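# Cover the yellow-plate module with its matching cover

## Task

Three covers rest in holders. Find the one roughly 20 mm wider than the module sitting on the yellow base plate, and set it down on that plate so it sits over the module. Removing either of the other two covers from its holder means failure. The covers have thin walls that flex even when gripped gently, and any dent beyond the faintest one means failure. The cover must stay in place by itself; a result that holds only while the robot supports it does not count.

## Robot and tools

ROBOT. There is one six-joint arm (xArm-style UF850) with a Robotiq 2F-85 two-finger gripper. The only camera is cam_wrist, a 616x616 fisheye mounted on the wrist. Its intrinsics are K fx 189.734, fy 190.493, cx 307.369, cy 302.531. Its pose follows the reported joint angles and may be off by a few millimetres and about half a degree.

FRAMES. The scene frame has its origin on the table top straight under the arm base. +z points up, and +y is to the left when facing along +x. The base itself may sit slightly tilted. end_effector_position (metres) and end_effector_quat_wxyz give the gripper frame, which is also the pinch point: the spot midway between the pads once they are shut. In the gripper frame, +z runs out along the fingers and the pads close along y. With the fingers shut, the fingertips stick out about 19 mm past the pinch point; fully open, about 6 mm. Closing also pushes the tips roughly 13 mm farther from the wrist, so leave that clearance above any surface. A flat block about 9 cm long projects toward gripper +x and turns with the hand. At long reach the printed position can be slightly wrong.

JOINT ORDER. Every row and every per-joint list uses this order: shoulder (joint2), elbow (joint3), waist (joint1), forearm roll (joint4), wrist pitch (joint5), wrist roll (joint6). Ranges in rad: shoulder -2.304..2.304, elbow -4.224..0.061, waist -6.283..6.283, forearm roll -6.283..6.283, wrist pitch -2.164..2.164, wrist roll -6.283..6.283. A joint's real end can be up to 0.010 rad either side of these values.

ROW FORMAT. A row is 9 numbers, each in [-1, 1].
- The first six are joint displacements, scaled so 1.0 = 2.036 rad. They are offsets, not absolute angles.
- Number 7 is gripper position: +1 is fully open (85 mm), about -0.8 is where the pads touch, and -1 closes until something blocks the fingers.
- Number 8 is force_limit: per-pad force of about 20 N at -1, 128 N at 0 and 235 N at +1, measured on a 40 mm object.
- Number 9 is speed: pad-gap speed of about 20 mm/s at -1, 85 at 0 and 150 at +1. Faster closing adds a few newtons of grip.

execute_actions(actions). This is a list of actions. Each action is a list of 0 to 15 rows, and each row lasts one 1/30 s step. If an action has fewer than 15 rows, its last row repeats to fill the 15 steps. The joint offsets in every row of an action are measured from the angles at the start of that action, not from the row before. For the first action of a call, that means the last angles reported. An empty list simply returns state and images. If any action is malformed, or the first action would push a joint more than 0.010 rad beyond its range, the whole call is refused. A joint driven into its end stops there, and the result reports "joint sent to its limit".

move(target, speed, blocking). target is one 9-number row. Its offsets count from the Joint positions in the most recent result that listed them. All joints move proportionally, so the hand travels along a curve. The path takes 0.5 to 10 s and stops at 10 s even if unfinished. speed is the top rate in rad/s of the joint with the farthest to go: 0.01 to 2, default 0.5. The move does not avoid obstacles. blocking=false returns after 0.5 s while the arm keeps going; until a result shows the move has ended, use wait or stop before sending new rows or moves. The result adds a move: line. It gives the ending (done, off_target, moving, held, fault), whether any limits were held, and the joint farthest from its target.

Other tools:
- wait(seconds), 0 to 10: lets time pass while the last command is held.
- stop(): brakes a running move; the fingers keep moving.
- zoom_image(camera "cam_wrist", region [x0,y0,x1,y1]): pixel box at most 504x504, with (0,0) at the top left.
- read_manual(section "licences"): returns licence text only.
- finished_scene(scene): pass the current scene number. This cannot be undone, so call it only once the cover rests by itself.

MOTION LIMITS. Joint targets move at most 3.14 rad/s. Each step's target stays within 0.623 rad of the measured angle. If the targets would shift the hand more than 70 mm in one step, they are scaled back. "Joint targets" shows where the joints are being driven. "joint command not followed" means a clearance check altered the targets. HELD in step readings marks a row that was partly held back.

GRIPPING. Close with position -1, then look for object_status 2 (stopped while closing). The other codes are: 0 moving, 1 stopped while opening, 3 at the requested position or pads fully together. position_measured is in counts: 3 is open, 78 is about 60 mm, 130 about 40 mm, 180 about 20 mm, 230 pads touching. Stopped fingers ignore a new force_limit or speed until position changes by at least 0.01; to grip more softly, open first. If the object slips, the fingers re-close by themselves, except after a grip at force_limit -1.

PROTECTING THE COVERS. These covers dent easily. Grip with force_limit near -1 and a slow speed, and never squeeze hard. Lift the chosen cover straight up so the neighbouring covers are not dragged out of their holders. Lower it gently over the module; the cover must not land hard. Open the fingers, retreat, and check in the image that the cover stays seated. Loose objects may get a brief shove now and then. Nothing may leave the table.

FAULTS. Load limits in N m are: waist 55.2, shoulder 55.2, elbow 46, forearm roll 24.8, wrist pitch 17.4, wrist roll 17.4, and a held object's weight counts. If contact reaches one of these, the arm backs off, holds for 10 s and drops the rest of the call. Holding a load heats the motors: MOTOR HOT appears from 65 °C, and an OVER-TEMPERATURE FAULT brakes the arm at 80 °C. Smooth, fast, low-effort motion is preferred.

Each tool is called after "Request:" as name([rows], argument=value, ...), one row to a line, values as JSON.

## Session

Request:
execute_actions(actions=[])

Scene clock: 0.00 s.
end_effector_position=(+0.5537, +0.2871, +0.2639) position_measured=3 object_status=3 end_effector_quat_wxyz=(+0.345, +0.904, +0.148, +0.204) end_effector_velocity=(+0.000, -0.000, +0.000) end_effector_angular_velocity=(+0.001, -0.000, -0.002)
Joint names: [shoulder, elbow, waist, forearm roll, wrist pitch, wrist roll]
Joint positions: [-2.053 -2.408  0.839  1.924  1.619  1.107]
Joint velocities: [ 0.001 -0.    -0.     0.     0.     0.001]
Joint torques (N m, as the arm reports them, + toward a larger angle): no reading
Joint targets: [-2.053 -2.408 0.839 1.924 1.619 1.107]
camera_calibration (this result's frames):
cam_wrist: T_world_to_cam=[[0.146088, -0.680049, 0.718465, -0.0855621], [-0.953963, -0.289139, -0.0797061, 0.661376], [0.26194, -0.673745, -0.690981, 0.378338], [0, 0, 0, 1]] pos_world=[0.544326, 0.387947, 0.375614]

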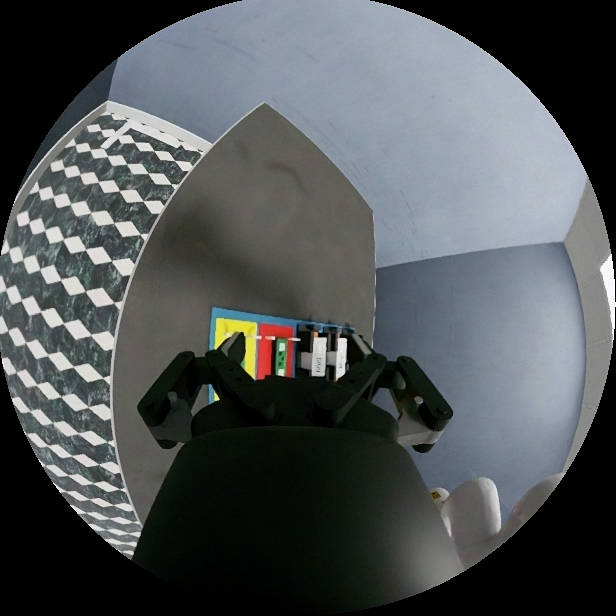

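Request:
move(target=[0.57002, 0.79556, -0.18226, 0.02207, -0.42211, 0.27705, 1, -1, 0], speed=1.0)

Scene clock: 43.13 s.
end_effector_position=(+0.3605, -0.0000, +0.2002) position_measured=3 object_status=3 end_effector_quat_wxyz=(-0.001, +1.000, -0.000, -0.000) end_effector_velocity=(-0.001, -0.001, +0.000) end_effector_angular_velocity=(-0.001, +0.001, -0.001)
Joint names: [shoulder, elbow, waist, forearm roll, wrist pitch, wrist roll]
Joint positions: [-0.893 -0.789  0.468  1.969  0.76   1.671]
Joint velocities: [ 0.004  0.003 -0.001  0.     0.001 -0.   ]
Joint torques (N m, as the arm reports them, + toward a larger angle): [34.76 -7.96 24.58 -2.3  -0.03  0.13]
Joint targets: [-0.893 -0.789 0.468 1.969 0.760 1.671]
move: done; limits=none; farthest joint: the shoulder, 0.001 radians from its target (1.161 radians at the start)
camera_calibration (this result's frames):
cam_wrist: T_world_to_cam=[[0.041578, -0.998546, 0.0343161, -0.0321954], [-0.971766, -0.0324315, 0.233705, 0.332583], [-0.232253, -0.0430642, -0.971702, 0.425816], [0, 0, 0, 1]] pos_world=[0.423428, -0.00302501, 0.337144]

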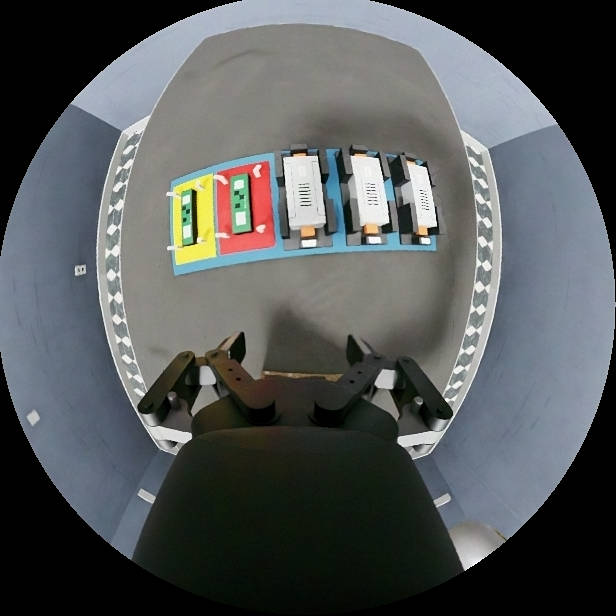

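Request:
execute_actions(actions=[])

Scene clock: 77.00 s.
end_effector_position=(+0.3603, -0.0002, +0.2001) position_measured=3 object_status=3 end_effector_quat_wxyz=(-0.001, +1.000, -0.000, -0.001) end_effector_velocity=(+0.000, -0.000, -0.000) end_effector_angular_velocity=(-0.001, +0.000, -0.001)
Joint names: [shoulder, elbow, waist, forearm roll, wrist pitch, wrist roll]
Joint positions: [-0.893 -0.789  0.468  1.969  0.76   1.671]
Joint velocities: [ 0.    -0.    -0.    -0.     0.001  0.001]
Joint torques (N m, as the arm reports them, + toward a larger angle): [34.49 -8.05 24.33 -2.36 -0.06  0.28]
Joint targets: [-0.893 -0.789 0.468 1.969 0.760 1.671]
camera_calibration (this result's frames):
cam_wrist: T_world_to_cam=[[0.0414404, -0.998551, 0.0343296, -0.0323083], [-0.971718, -0.0322845, 0.233928, 0.332365], [-0.232481, -0.0430527, -0.971648, 0.425821], [0, 0, 0, 1]] pos_world=[0.423298, -0.00319853, 0.337108]

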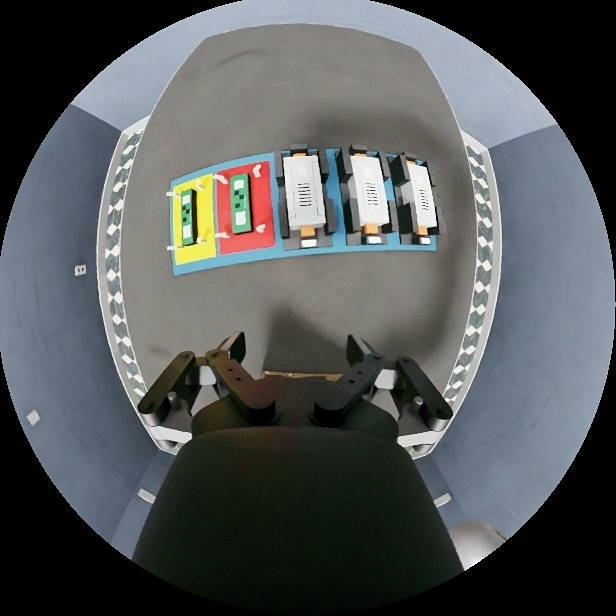

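Request:
zoom_image(camera="cam_wrist", region=[160, 140, 310, 290])

Request:
zoom_image(camera="cam_wrist", region=[270, 130, 450, 270])

Region (160, 140, 310, 290) of cam_wrist's 616x616 image, scaled by 3.360, with more detail than that image has.

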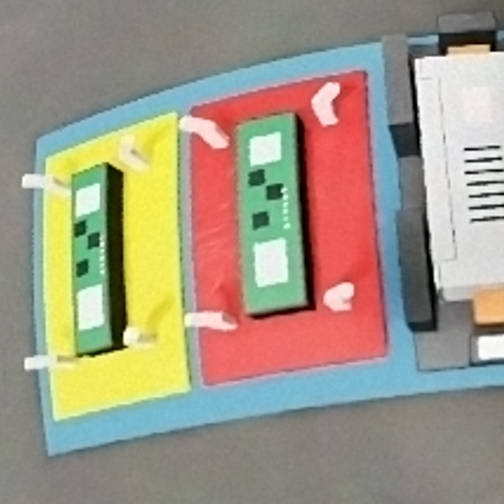

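Region (270, 130, 450, 270) of cam_wrist's 616x616 image, scaled by 2.800, with more detail than that image has.

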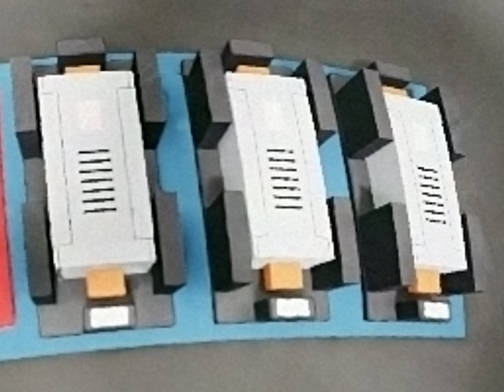

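Request:
zoom_image(camera="cam_wrist", region=[164, 215, 224, 275])

Request:
zoom_image(camera="cam_wrist", region=[164, 165, 224, 225])

Request:
zoom_image(camera="cam_wrist", region=[380, 150, 450, 250])

Region (164, 215, 224, 275) of cam_wrist's 616x616 image, scaled by 8.400, with more detail than that image has.

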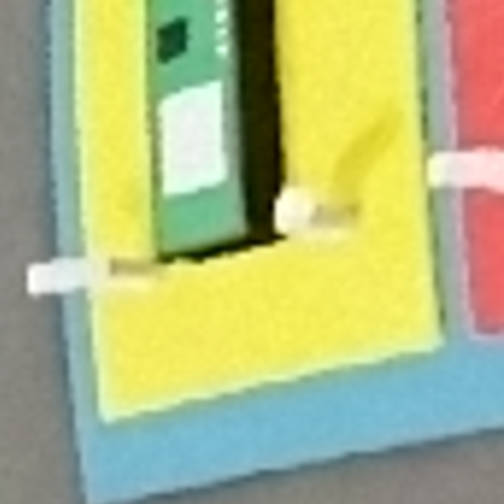

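Region (164, 165, 224, 225) of cam_wrist's 616x616 image, scaled by 8.400, with more detail than that image has.

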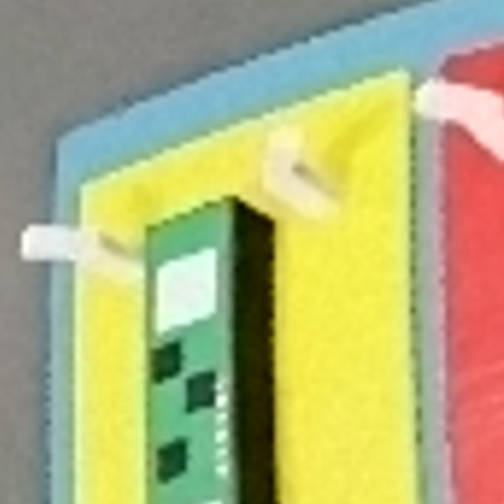

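Region (380, 150, 450, 250) of cam_wrist's 616x616 image, scaled by 5.040, with more detail than that image has; it fills the left 353 columns of this view, and the rest is white.

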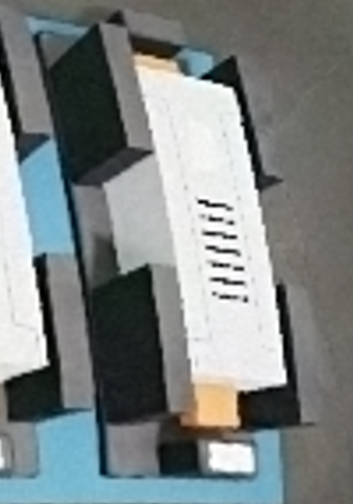

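Request:
move(target=[-0.29037, -0.30781, 0.02962, 0.04714, 0.00506, -0.08827, 1, -1, 0], speed=0.5)

Scene clock: 170.83 s.
end_effector_position=(+0.4400, +0.1977, +0.1105) position_measured=3 object_status=3 end_effector_quat_wxyz=(-0.001, +0.998, +0.065, -0.000) end_effector_velocity=(-0.000, +0.000, -0.001) end_effector_angular_velocity=(-0.001, +0.001, +0.001)
Joint names: [shoulder, elbow, waist, forearm roll, wrist pitch, wrist roll]
Joint positions: [-1.484 -1.415  0.528  2.065  0.77   1.491]
Joint velocities: [-0.003 -0.002 -0.     0.     0.001 -0.001]
Joint torques (N m, as the arm reports them, + toward a larger angle): [49.44 -8.96 28.88 -2.38  0.    0.2 ]
Joint targets: [-1.484 -1.416 0.528 2.065 0.770 1.491]
move: done; limits=none; farthest joint: the shoulder, 0.001 radians from its target (0.591 radians at the start)
camera_calibration (this result's frames):
cam_wrist: T_world_to_cam=[[0.170414, -0.984791, 0.0338635, 0.105609], [-0.959381, -0.15798, 0.233731, 0.456638], [-0.224826, -0.0723189, -0.971711, 0.368215], [0, 0, 0, 1]] pos_world=[0.502878, 0.202771, 0.247492]

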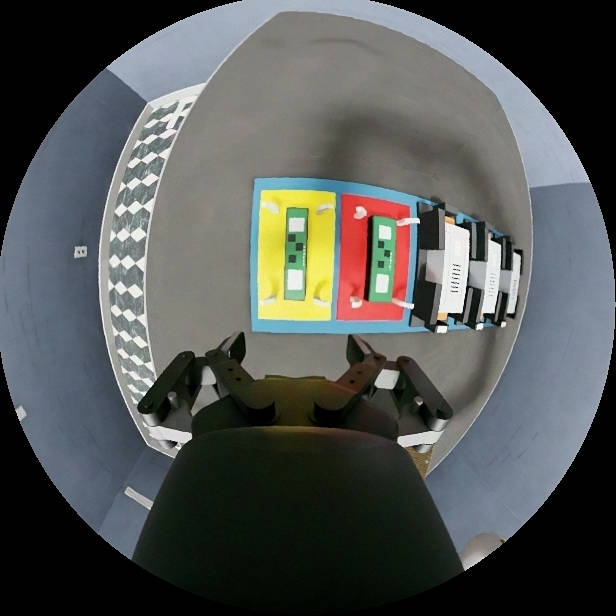

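Request:
zoom_image(camera="cam_wrist", region=[246, 180, 346, 260])

Request:
zoom_image(camera="cam_wrist", region=[246, 250, 346, 330])

Request:
zoom_image(camera="cam_wrist", region=[276, 235, 316, 275])

Request:
move(target=[0.29, 0.3075, -0.0295, -0.047, -0.005, 0.0, 1, -1, 0], speed=0.5)

Region (246, 180, 346, 260) of cam_wrist's 616x616 image, scaled by 5.040, with more detail than that image has; it fills the top 403 rows of this view, and the rest is white.

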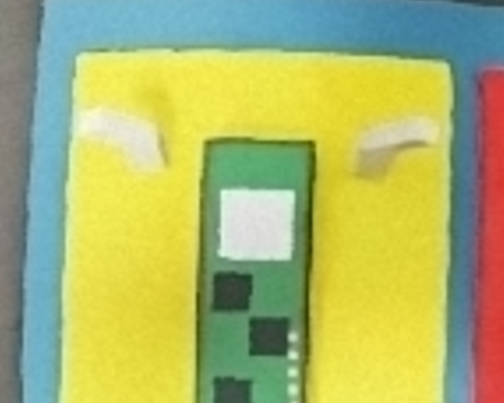

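Region (246, 250, 346, 330) of cam_wrist's 616x616 image, scaled by 5.040, with more detail than that image has; it fills the top 403 rows of this view, and the rest is white.

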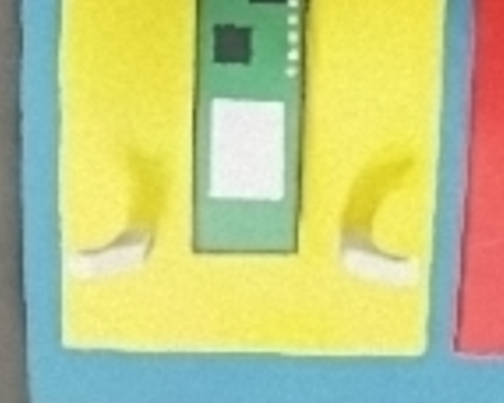

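Region (276, 235, 316, 275) of cam_wrist's 616x616 image, scaled by 12.600, with more detail than that image has.

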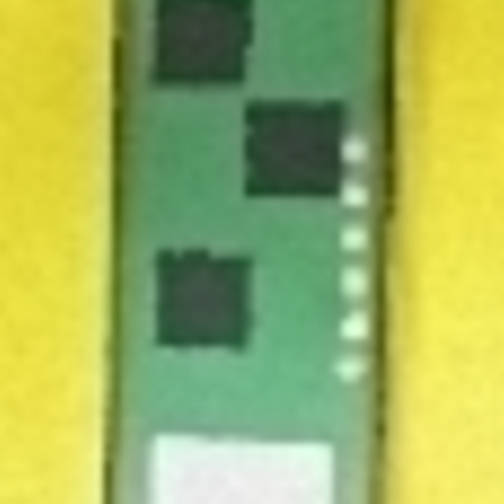

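Scene clock: 180.77 s.
end_effector_position=(+0.3604, +0.0001, +0.2001) position_measured=3 object_status=3 end_effector_quat_wxyz=(-0.001, +0.996, +0.089, -0.000) end_effector_velocity=(-0.001, -0.001, -0.000) end_effector_angular_velocity=(-0.001, +0.001, +0.001)
Joint names: [shoulder, elbow, waist, forearm roll, wrist pitch, wrist roll]
Joint positions: [-0.894 -0.79   0.468  1.969  0.76   1.491]
Joint velocities: [ 0.002  0.003 -0.001 -0.     0.    -0.   ]
Joint torques (N m, as the arm reports them, + toward a larger angle): [34.72 -7.61 24.19 -2.19 -0.01  0.18]
Joint targets: [-0.893 -0.789 0.468 1.969 0.760 1.491]
move: done; limits=none; farthest joint: the elbow, 0.001 radians from its target (0.626 radians at the start)
camera_calibration (this result's frames):
cam_wrist: T_world_to_cam=[[0.219125, -0.975093, 0.03432, -0.0961229], [-0.95038, -0.205347, 0.23369, 0.324874], [-0.220822, -0.0838243, -0.971705, 0.421653], [0, 0, 0, 1]] pos_world=[0.422927, 0.00832783, 0.337102]

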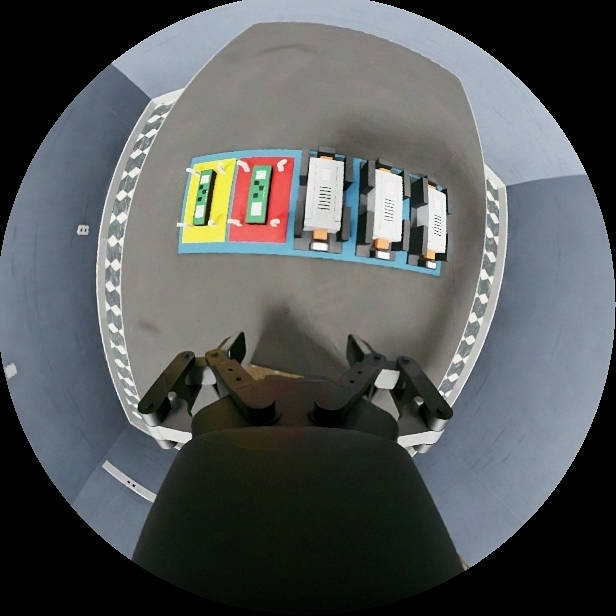

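Request:
move(target=[0.0121, -0.18782, -0.25317, -0.06798, 0.03983, -0.24569, 0.25, -1, 0], speed=0.5)

Request:
zoom_image(camera="cam_wrist", region=[240, 230, 360, 350])

Scene clock: 255.73 s.
end_effector_position=(+0.5609, -0.2103, +0.1099) position_measured=98 object_status=3 end_effector_quat_wxyz=(-0.001, +0.998, +0.067, -0.001) end_effector_velocity=(+0.001, -0.003, -0.001) end_effector_angular_velocity=(-0.002, +0.001, -0.002)
Joint names: [shoulder, elbow, waist, forearm roll, wrist pitch, wrist roll]
Joint positions: [-0.869 -1.172 -0.046  1.831  0.841  0.991]
Joint velocities: [ 0.    -0.003 -0.004 -0.001  0.002 -0.002]
Joint torques (N m, as the arm reports them, + toward a larger angle): [39.51 -5.67 34.13 -2.3  -0.03 -0.01]
Joint targets: [-0.869 -1.172 -0.047 1.831 0.841 0.991]
move: done; limits=none; farthest joint: the waist, 0.001 radians from its target (0.516 radians at the start)
camera_calibration (this result's frames):
cam_wrist: T_world_to_cam=[[0.175747, -0.983859, 0.0336979, -0.31948], [-0.958487, -0.163206, 0.23381, 0.506661], [-0.224536, -0.0733903, -0.971698, 0.364927], [0, 0, 0, 1]] pos_world=[0.623715, -0.20485, 0.246902]

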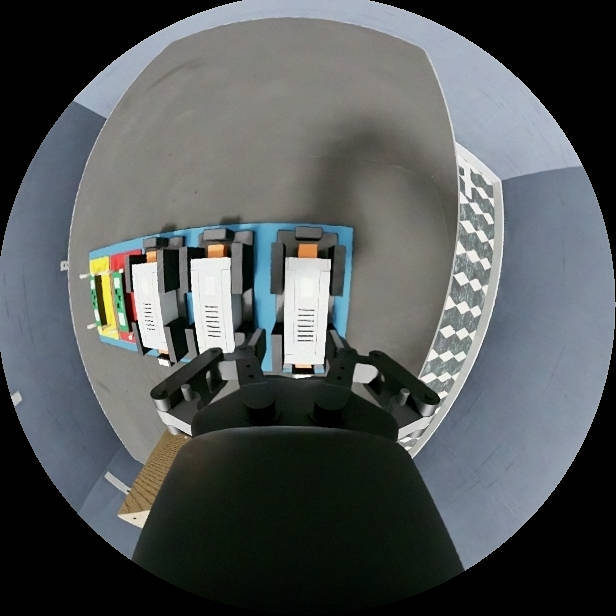

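Region (240, 230, 360, 350) of cam_wrist's 616x616 image, scaled by 4.200, with more detail than that image has.

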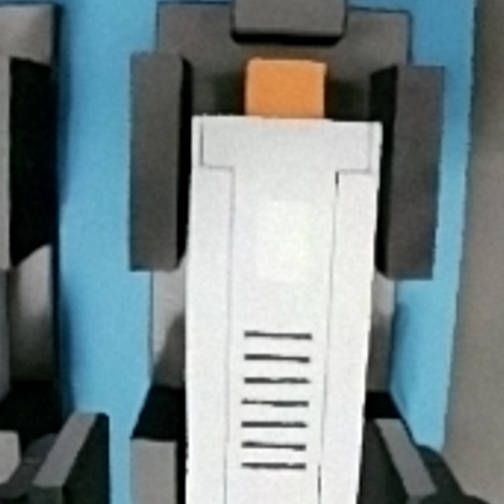

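Request:
move(target=[-0.02055, -0.01554, -0.02598, -0.02725, -0.00833, 0.0037, 0.25, -1, 0], speed=0.08)

Request:
zoom_image(camera="cam_wrist", region=[240, 245, 360, 365])

Scene clock: 302.80 s.
end_effector_position=(+0.5654, -0.2204, +0.0774) position_measured=98 object_status=3 end_effector_quat_wxyz=(-0.001, +0.998, +0.068, -0.001) end_effector_velocity=(+0.000, -0.000, -0.000) end_effector_angular_velocity=(+0.000, -0.001, +0.001)
Joint names: [shoulder, elbow, waist, forearm roll, wrist pitch, wrist roll]
Joint positions: [-0.911 -1.203 -0.099  1.776  0.824  0.999]
Joint velocities: [-0.001 -0.001 -0.001 -0.001 -0.001 -0.   ]
Joint torques (N m, as the arm reports them, + toward a larger angle): [41.76 -5.56 34.88 -2.05  0.02  0.1 ]
Joint targets: [-0.911 -1.203 -0.099 1.776 0.824 0.999]
move: done; limits=none; farthest joint: the waist, 0.000 radians from its target (0.052 radians at the start)
camera_calibration (this result's frames):
cam_wrist: T_world_to_cam=[[0.176228, -0.983772, 0.0337214, -0.329427], [-0.958258, -0.163621, 0.234458, 0.516712], [-0.225136, -0.0736319, -0.971541, 0.333867], [0, 0, 0, 1]] pos_world=[0.628363, -0.214952, 0.214327]

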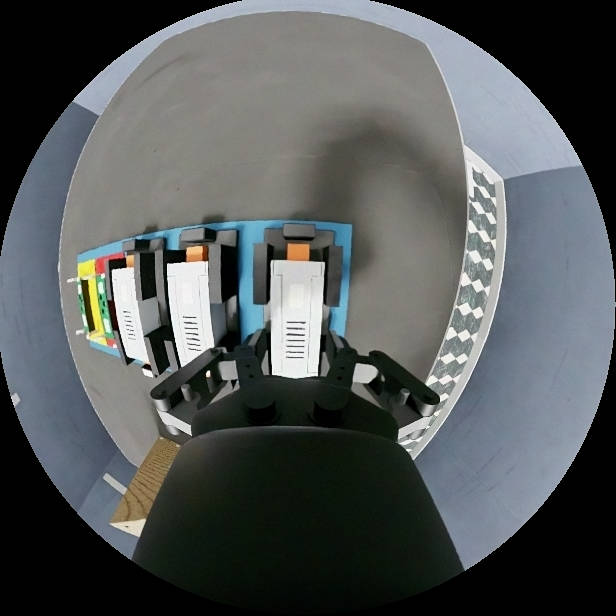

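Region (240, 245, 360, 365) of cam_wrist's 616x616 image, scaled by 4.200, with more detail than that image has.

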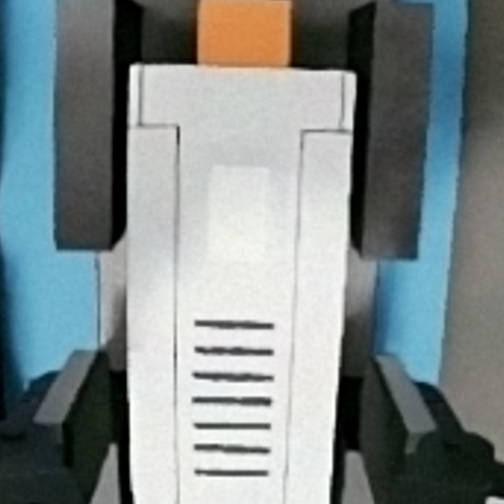

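Request:
move(target=[-0.02203, -0.01247, -0.0165, -0.02389, -0.00625, 0.01177, 0.25, -1, 0], speed=0.04)

Request:
zoom_image(camera="cam_wrist", region=[240, 260, 360, 380])

Scene clock: 343.73 s.
end_effector_position=(+0.5669, -0.2202, +0.0501) position_measured=98 object_status=3 end_effector_quat_wxyz=(-0.001, +0.998, +0.068, -0.001) end_effector_velocity=(+0.000, +0.001, -0.001) end_effector_angular_velocity=(+0.002, -0.000, -0.000)
Joint names: [shoulder, elbow, waist, forearm roll, wrist pitch, wrist roll]
Joint positions: [-0.955 -1.229 -0.133  1.727  0.811  1.022]
Joint velocities: [-0.002 -0.001 -0.001 -0.001 -0.002  0.001]
Joint torques (N m, as the arm reports them, + toward a larger angle): [41.4  -5.29 34.97 -2.09  0.02  0.1 ]
Joint targets: [-0.956 -1.229 -0.133 1.727 0.811 1.022]
move: done; limits=none; farthest joint: the wrist roll, 0.001 radians from its target (0.024 radians at the start)
camera_calibration (this result's frames):
cam_wrist: T_world_to_cam=[[0.176176, -0.98378, 0.0337354, -0.328517], [-0.958285, -0.163573, 0.23438, 0.524622], [-0.22506, -0.0736204, -0.971559, 0.307658], [0, 0, 0, 1]] pos_world=[0.629855, -0.214724, 0.18703]

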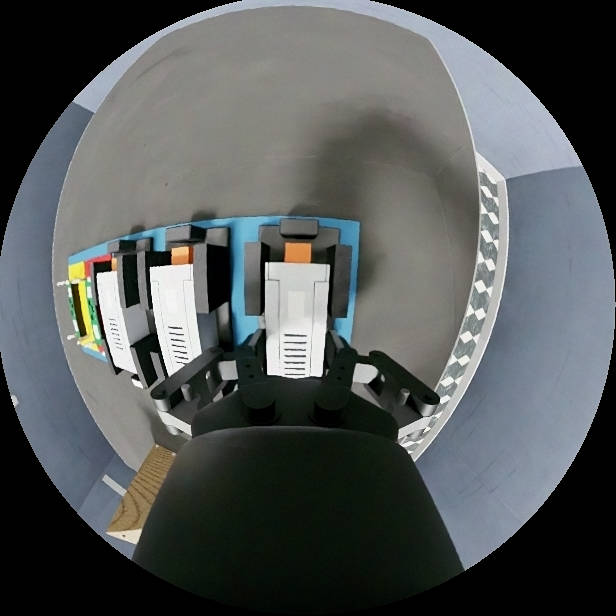

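Region (240, 260, 360, 380) of cam_wrist's 616x616 image, scaled by 4.200, with more detail than that image has.

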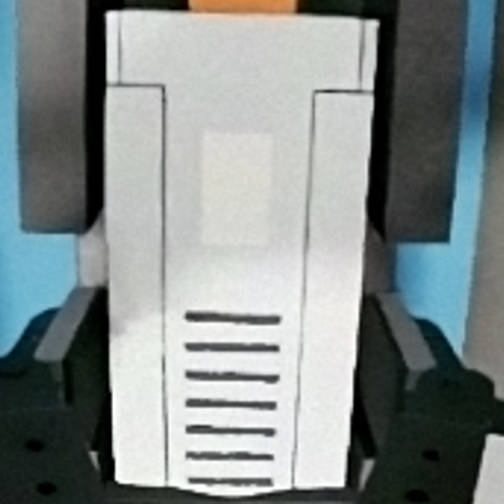

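Request:
move(target=[0, 0, 0, 0, 0, 0, -1, -1, -1], speed=0.04)

Scene clock: 352.23 s.
end_effector_position=(+0.5671, -0.2199, +0.0503) position_measured=123 object_status=0 end_effector_quat_wxyz=(-0.001, +0.998, +0.068, -0.001) end_effector_velocity=(+0.000, -0.001, +0.000) end_effector_angular_velocity=(-0.003, +0.000, -0.001)
Joint names: [shoulder, elbow, waist, forearm roll, wrist pitch, wrist roll]
Joint positions: [-0.955 -1.228 -0.132  1.727  0.811  1.022]
Joint velocities: [ 0.001 -0.    -0.    -0.     0.003  0.001]
Joint torques (N m, as the arm reports them, + toward a larger angle): [40.52 -5.63 29.07 -2.51  0.74  0.01]
Joint targets: [-0.955 -1.229 -0.133 1.727 0.811 1.022]
move: done; limits=none; farthest joint: the waist, 0.001 radians from its target (0.000 radians at the start)
camera_calibration (this result's frames):
cam_wrist: T_world_to_cam=[[0.176236, -0.983783, 0.0333515, -0.328333], [-0.958362, -0.163751, 0.233938, 0.524758], [-0.224683, -0.0731912, -0.971679, 0.307764], [0, 0, 0, 1]] pos_world=[0.629922, -0.214553, 0.187237]

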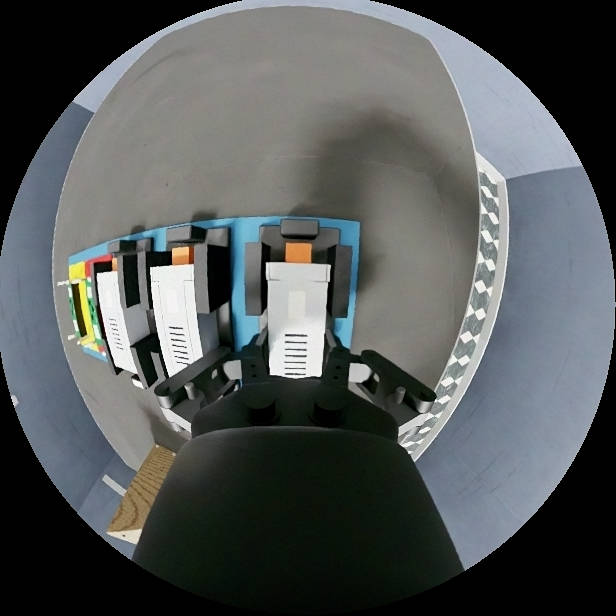

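Request:
move(target=[0, 0, 0, 0, 0, 0, -0.98, -0.9, -1], speed=0.04)

Request:
zoom_image(camera="cam_wrist", region=[255, 310, 335, 380])

Request:
move(target=[0.00153, 0.00073, 0.00123, 0.00185, 0.00048, -0.00093, -0.98, -0.9, -1], speed=0.01)

Request:
zoom_image(camera="cam_wrist", region=[255, 310, 335, 380])

Scene clock: 380.87 s.
end_effector_position=(+0.5670, -0.2201, +0.0503) position_measured=126 object_status=2 end_effector_quat_wxyz=(-0.001, +0.998, +0.068, -0.001) end_effector_velocity=(-0.000, -0.000, -0.000) end_effector_angular_velocity=(-0.001, +0.000, +0.002)
Joint names: [shoulder, elbow, waist, forearm roll, wrist pitch, wrist roll]
Joint positions: [-0.955 -1.228 -0.132  1.727  0.811  1.022]
Joint velocities: [-0.    -0.     0.     0.     0.001 -0.001]
Joint torques (N m, as the arm reports them, + toward a larger angle): [38.97 -5.39 28.74 -2.8   1.05  0.11]
Joint targets: [-0.955 -1.228 -0.132 1.727 0.811 1.022]
move: done; limits=none; farthest joint: the waist, 0.000 radians from its target (0.001 radians at the start)
camera_calibration (this result's frames):
cam_wrist: T_world_to_cam=[[0.176185, -0.983784, 0.0335914, -0.328421], [-0.95834, -0.163634, 0.234114, 0.524717], [-0.22482, -0.0734392, -0.971629, 0.307742], [0, 0, 0, 1]] pos_world=[0.629907, -0.214633, 0.1872]

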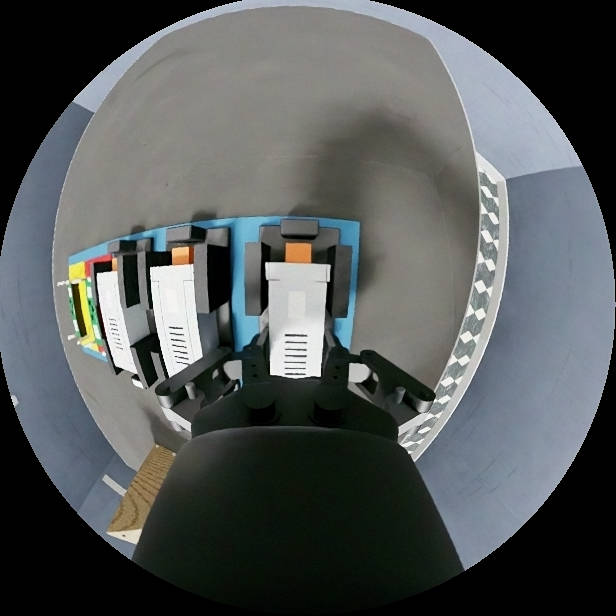

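Region (255, 310, 335, 380) of cam_wrist's 616x616 image, scaled by 6.300, with more detail than that image has; it fills the top 441 rows of this view, and the rest is white.

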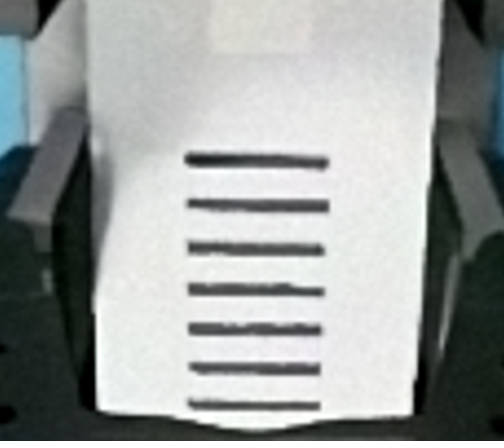

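Scene clock: 381.57 s.
end_effector_position=(+0.5668, -0.2202, +0.0520) position_measured=127 object_status=2 end_effector_quat_wxyz=(-0.001, +0.998, +0.068, -0.001) end_effector_velocity=(+0.001, -0.000, +0.002) end_effector_angular_velocity=(+0.001, -0.003, -0.001)
Joint names: [shoulder, elbow, waist, forearm roll, wrist pitch, wrist roll]
Joint positions: [-0.952 -1.227 -0.13   1.731  0.813  1.02 ]
Joint velocities: [ 0.003 -0.     0.002  0.001 -0.001 -0.   ]
Joint torques (N m, as the arm reports them, + toward a larger angle): [50.27 -6.63 40.63 -2.09  0.8   0.09]
Joint targets: [-0.952 -1.227 -0.130 1.731 0.812 1.021]
move: done; limits=none; farthest joint: the waist, 0.001 radians from its target (0.003 radians at the start)
camera_calibration (this result's frames):
cam_wrist: T_world_to_cam=[[0.176256, -0.983763, 0.0338144, -0.328579], [-0.958182, -0.163603, 0.234781, 0.523934], [-0.225437, -0.073782, -0.97146, 0.309659], [0, 0, 0, 1]] pos_world=[0.629746, -0.214679, 0.188922]

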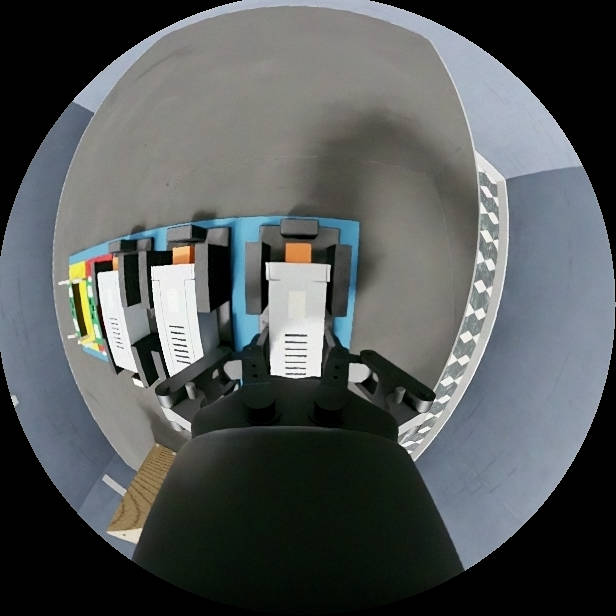

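Region (255, 310, 335, 380) of cam_wrist's 616x616 image, scaled by 6.300, with more detail than that image has; it fills the top 441 rows of this view, and the rest is white.

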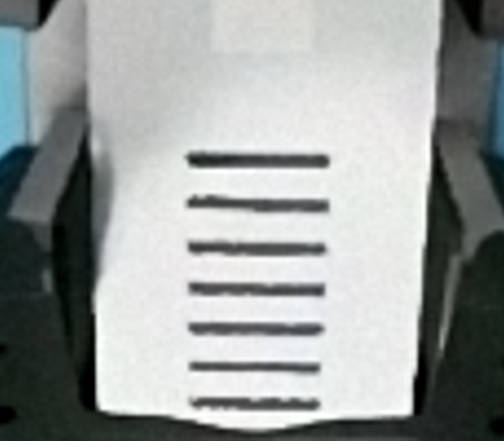

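Request:
move(target=[0.00115, 0.00055, 0.00092, 0.00139, 0.0, -0.0003, -0.98, -0.9, -1], speed=0.01)

Request:
zoom_image(camera="cam_wrist", region=[255, 310, 335, 380])

Scene clock: 389.63 s.
end_effector_position=(+0.5670, -0.2201, +0.0535) position_measured=127 object_status=2 end_effector_quat_wxyz=(-0.001, +0.998, +0.067, -0.001) end_effector_velocity=(-0.001, +0.001, -0.001) end_effector_angular_velocity=(+0.002, +0.002, +0.002)
Joint names: [shoulder, elbow, waist, forearm roll, wrist pitch, wrist roll]
Joint positions: [-0.95  -1.226 -0.128  1.734  0.813  1.02 ]
Joint velocities: [-0.002  0.    -0.     0.001 -0.001 -0.001]
Joint torques (N m, as the arm reports them, + toward a larger angle): [50.08 -7.19 43.08 -2.2   0.24  0.2 ]
Joint targets: [-0.950 -1.226 -0.128 1.734 0.813 1.020]
move: done; limits=none; farthest joint: the waist, 0.000 radians from its target (0.002 radians at the start)
camera_calibration (this result's frames):
cam_wrist: T_world_to_cam=[[0.175296, -0.983949, 0.0333913, -0.328071], [-0.958425, -0.162796, 0.234346, 0.524097], [-0.225148, -0.0730831, -0.97158, 0.311165], [0, 0, 0, 1]] pos_world=[0.629876, -0.214743, 0.190456]

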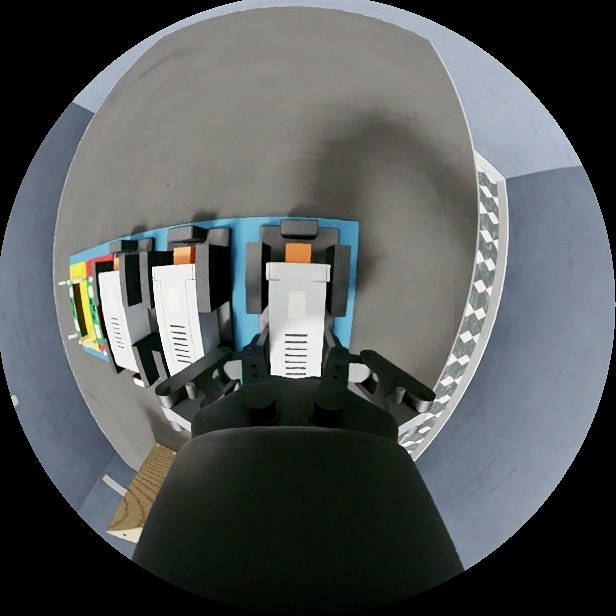

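Region (255, 310, 335, 380) of cam_wrist's 616x616 image, scaled by 6.300, with more detail than that image has; it fills the top 441 rows of this view, and the rest is white.

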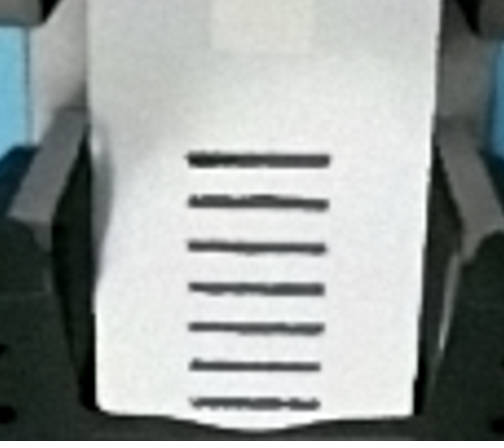

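Request:
move(target=[0.00383, 0.00184, 0.00307, 0.00464, 0.0012, -0.00233, -0.98, -0.9, -1], speed=0.01)

Request:
zoom_image(camera="cam_wrist", region=[255, 310, 335, 380])

Scene clock: 397.27 s.
end_effector_position=(+0.5670, -0.2201, +0.0585) position_measured=127 object_status=2 end_effector_quat_wxyz=(-0.001, +0.998, +0.067, -0.001) end_effector_velocity=(-0.000, -0.000, -0.000) end_effector_angular_velocity=(-0.001, +0.001, -0.001)
Joint names: [shoulder, elbow, waist, forearm roll, wrist pitch, wrist roll]
Joint positions: [-0.942 -1.222 -0.122  1.743  0.815  1.015]
Joint velocities: [-0.    -0.    -0.     0.     0.002  0.001]
Joint torques (N m, as the arm reports them, + toward a larger angle): [49.76 -6.75 42.93 -1.81  0.33  0.15]
Joint targets: [-0.942 -1.222 -0.122 1.743 0.815 1.015]
move: done; limits=none; farthest joint: the waist, 0.000 radians from its target (0.006 radians at the start)
camera_calibration (this result's frames):
cam_wrist: T_world_to_cam=[[0.175028, -0.983996, 0.0334148, -0.328139], [-0.958458, -0.162526, 0.234402, 0.523041], [-0.22522, -0.0730536, -0.971565, 0.316063], [0, 0, 0, 1]] pos_world=[0.62993, -0.214791, 0.195439]

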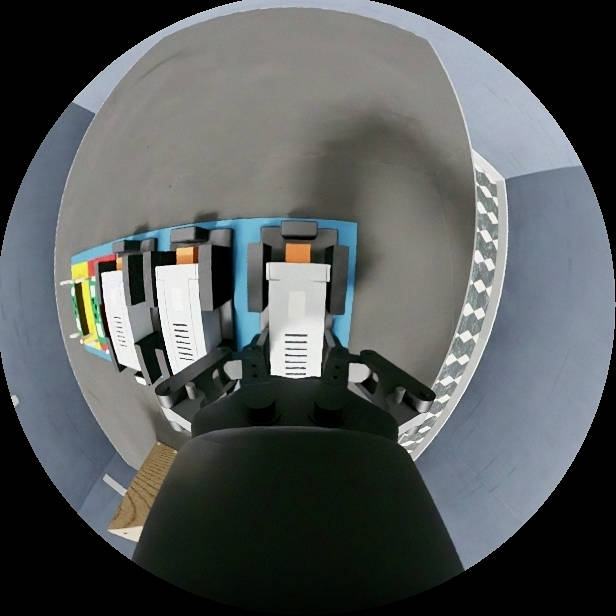

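Region (255, 310, 335, 380) of cam_wrist's 616x616 image, scaled by 6.300, with more detail than that image has; it fills the top 441 rows of this view, and the rest is white.

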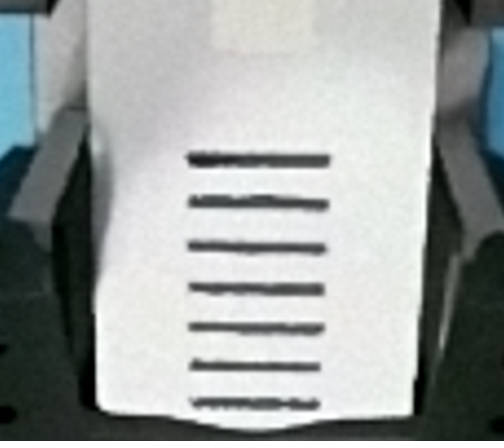

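Request:
move(target=[0.01148, 0.00551, 0.0092, 0.01391, 0.00359, -0.00699, -0.98, -0.9, -1], speed=0.015)

Request:
zoom_image(camera="cam_wrist", region=[240, 240, 360, 380])

Scene clock: 402.43 s.
end_effector_position=(+0.5670, -0.2202, +0.0736) position_measured=127 object_status=2 end_effector_quat_wxyz=(-0.001, +0.998, +0.067, -0.001) end_effector_velocity=(+0.000, -0.001, +0.001) end_effector_angular_velocity=(-0.001, -0.001, -0.000)
Joint names: [shoulder, elbow, waist, forearm roll, wrist pitch, wrist roll]
Joint positions: [-0.919 -1.211 -0.103  1.771  0.822  1.001]
Joint velocities: [ 0.002  0.     0.     0.001  0.001 -0.001]
Joint torques (N m, as the arm reports them, + toward a larger angle): [48.18 -7.2  42.94 -2.15 -0.09  0.26]
Joint targets: [-0.919 -1.211 -0.103 1.771 0.822 1.001]
move: done; limits=none; farthest joint: the waist, 0.000 radians from its target (0.019 radians at the start)
camera_calibration (this result's frames):
cam_wrist: T_world_to_cam=[[0.174188, -0.98415, 0.0332843, -0.328237], [-0.958598, -0.161739, 0.234373, 0.519742], [-0.225275, -0.0727312, -0.971577, 0.330802], [0, 0, 0, 1]] pos_world=[0.62992, -0.214913, 0.210512]

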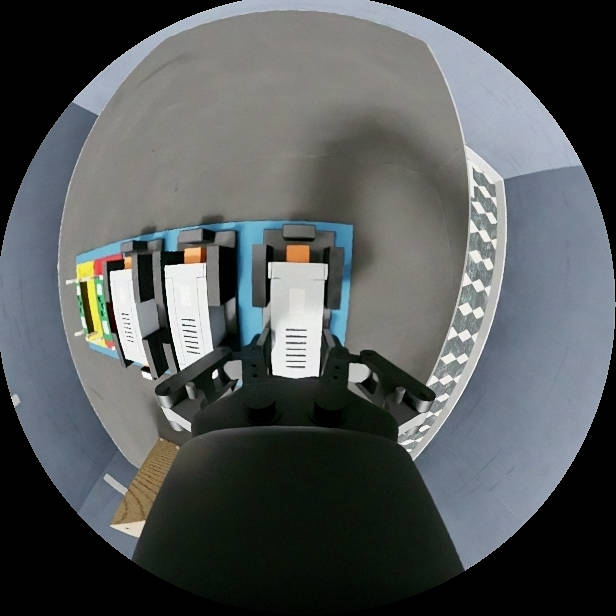

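Region (240, 240, 360, 380) of cam_wrist's 616x616 image, scaled by 3.600, with more detail than that image has; it fills the left 432 columns of this view, and the rest is white.

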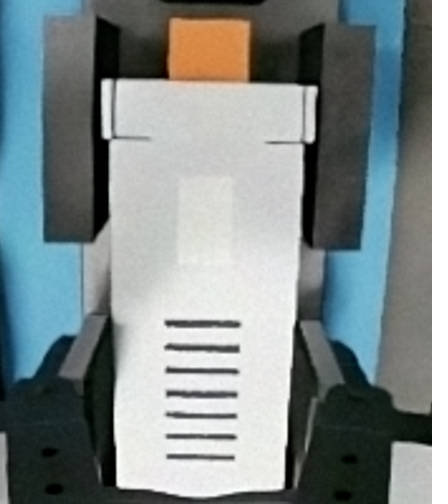

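Request:
move(target=[-0.00115, -0.00055, -0.00092, -0.00139, -0.00036, 0.0007, -0.98, -0.9, -1], speed=0.01)

Request:
move(target=[0, 0, 0, 0, 0, 0, 0.2, -1, -0.5], speed=0.01)

Request:
move(target=[-0.01071, -0.00514, -0.00858, -0.01298, -0.00335, 0.00602, 0.2, -1, -0.5], speed=0.04)

Request:
zoom_image(camera="cam_wrist", region=[240, 240, 360, 380])

Scene clock: 418.63 s.
end_effector_position=(+0.5673, -0.2202, +0.0724) position_measured=127 object_status=2 end_effector_quat_wxyz=(-0.001, +0.998, +0.067, -0.001) end_effector_velocity=(-0.001, +0.000, -0.003) end_effector_angular_velocity=(+0.002, +0.003, +0.000)
Joint names: [shoulder, elbow, waist, forearm roll, wrist pitch, wrist roll]
Joint positions: [-0.921 -1.212 -0.105  1.769  0.822  1.002]
Joint velocities: [-0.003 -0.001 -0.004 -0.002 -0.002  0.   ]
Joint torques (N m, as the arm reports them, + toward a larger angle): [36.61 -6.27 29.87 -3.11 -0.32  0.17]
Joint targets: [-0.921 -1.212 -0.105 1.769 0.822 1.002]
move: done; limits=none; farthest joint: the wrist pitch, 0.001 radians from its target (0.001 radians at the start)
camera_calibration (this result's frames):
cam_wrist: T_world_to_cam=[[0.174119, -0.984152, 0.033571, -0.328304], [-0.958749, -0.161649, 0.233816, 0.520459], [-0.224684, -0.0728979, -0.971701, 0.329392], [0, 0, 0, 1]] pos_world=[0.630162, -0.214958, 0.209401]

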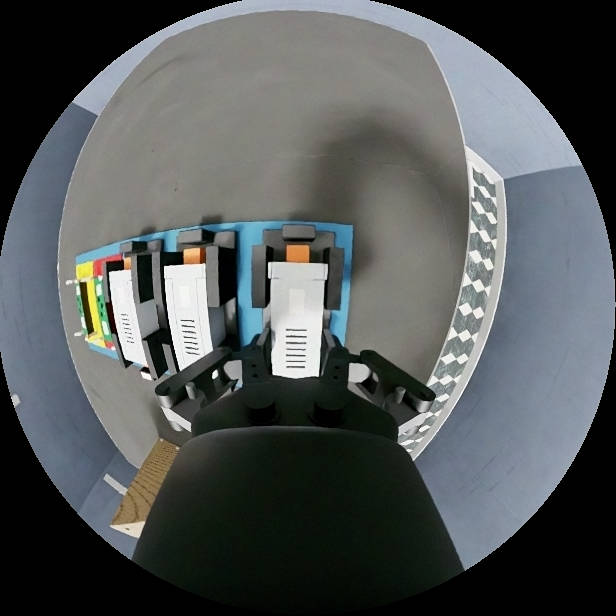

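Scene clock: 419.13 s.
end_effector_position=(+0.5673, -0.2203, +0.0724) position_measured=104 object_status=0 end_effector_quat_wxyz=(-0.001, +0.998, +0.067, -0.001) end_effector_velocity=(-0.000, -0.000, +0.000) end_effector_angular_velocity=(-0.000, +0.000, -0.002)
Joint names: [shoulder, elbow, waist, forearm roll, wrist pitch, wrist roll]
Joint positions: [-0.921 -1.212 -0.105  1.769  0.822  1.002]
Joint velocities: [0.001 0.    0.    0.001 0.001 0.001]
Joint torques (N m, as the arm reports them, + toward a larger angle): [40.77 -5.43 34.41 -2.27 -0.06  0.2 ]
Joint targets: [-0.921 -1.212 -0.105 1.769 0.822 1.002]
move: done; limits=none; farthest joint: the waist, 0.000 radians from its target (0.000 radians at the start)
camera_calibration (this result's frames):
cam_wrist: T_world_to_cam=[[0.174086, -0.98416, 0.0335167, -0.328297], [-0.958765, -0.161633, 0.233761, 0.52051], [-0.224641, -0.0728291, -0.971716, 0.329351], [0, 0, 0, 1]] pos_world=[0.630184, -0.214979, 0.209365]

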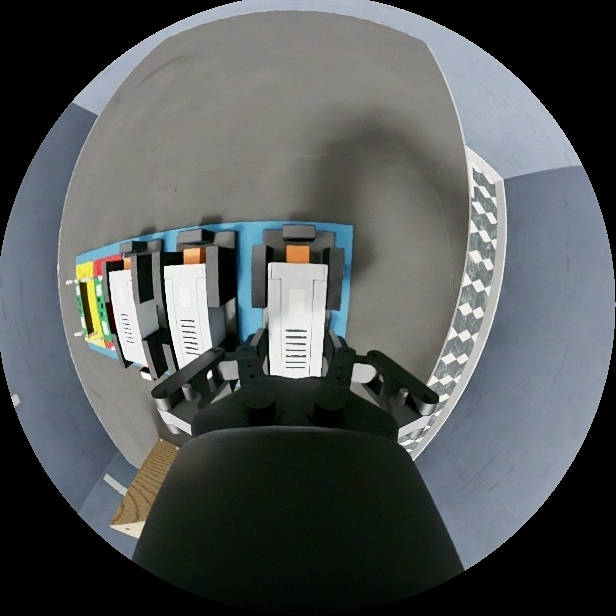

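Scene clock: 420.10 s.
end_effector_position=(+0.5674, -0.2202, +0.0584) position_measured=104 object_status=3 end_effector_quat_wxyz=(-0.001, +0.998, +0.067, -0.000) end_effector_velocity=(+0.000, -0.000, -0.000) end_effector_angular_velocity=(+0.000, -0.001, -0.000)
Joint names: [shoulder, elbow, waist, forearm roll, wrist pitch, wrist roll]
Joint positions: [-0.943 -1.223 -0.122  1.742  0.815  1.015]
Joint velocities: [ 0.    -0.    -0.    -0.001 -0.001  0.001]
Joint torques (N m, as the arm reports them, + toward a larger angle): [41.01 -5.26 34.46 -2.   -0.06  0.1 ]
Joint targets: [-0.943 -1.223 -0.122 1.742 0.815 1.015]
move: done; limits=none; farthest joint: the waist, 0.000 radians from its target (0.018 radians at the start)
camera_calibration (this result's frames):
cam_wrist: T_world_to_cam=[[0.175851, -0.983842, 0.033639, -0.328728], [-0.958491, -0.163329, 0.233708, 0.523302], [-0.224437, -0.0733404, -0.971725, 0.315513], [0, 0, 0, 1]] pos_world=[0.630201, -0.214806, 0.19535]

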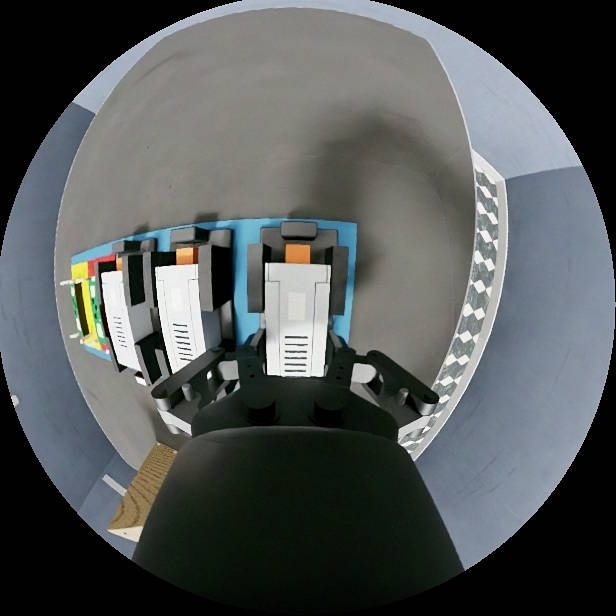

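Region (240, 240, 360, 380) of cam_wrist's 616x616 image, scaled by 3.600, with more detail than that image has; it fills the left 432 columns of this view, and the rest is white.

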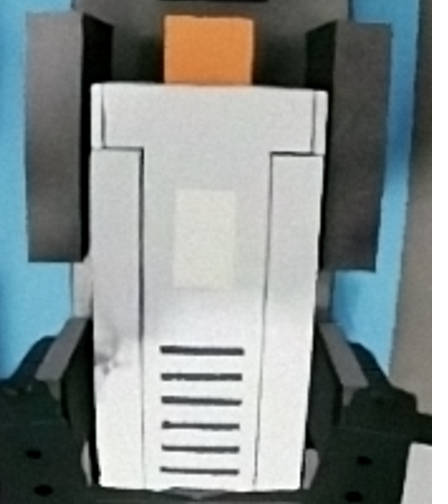

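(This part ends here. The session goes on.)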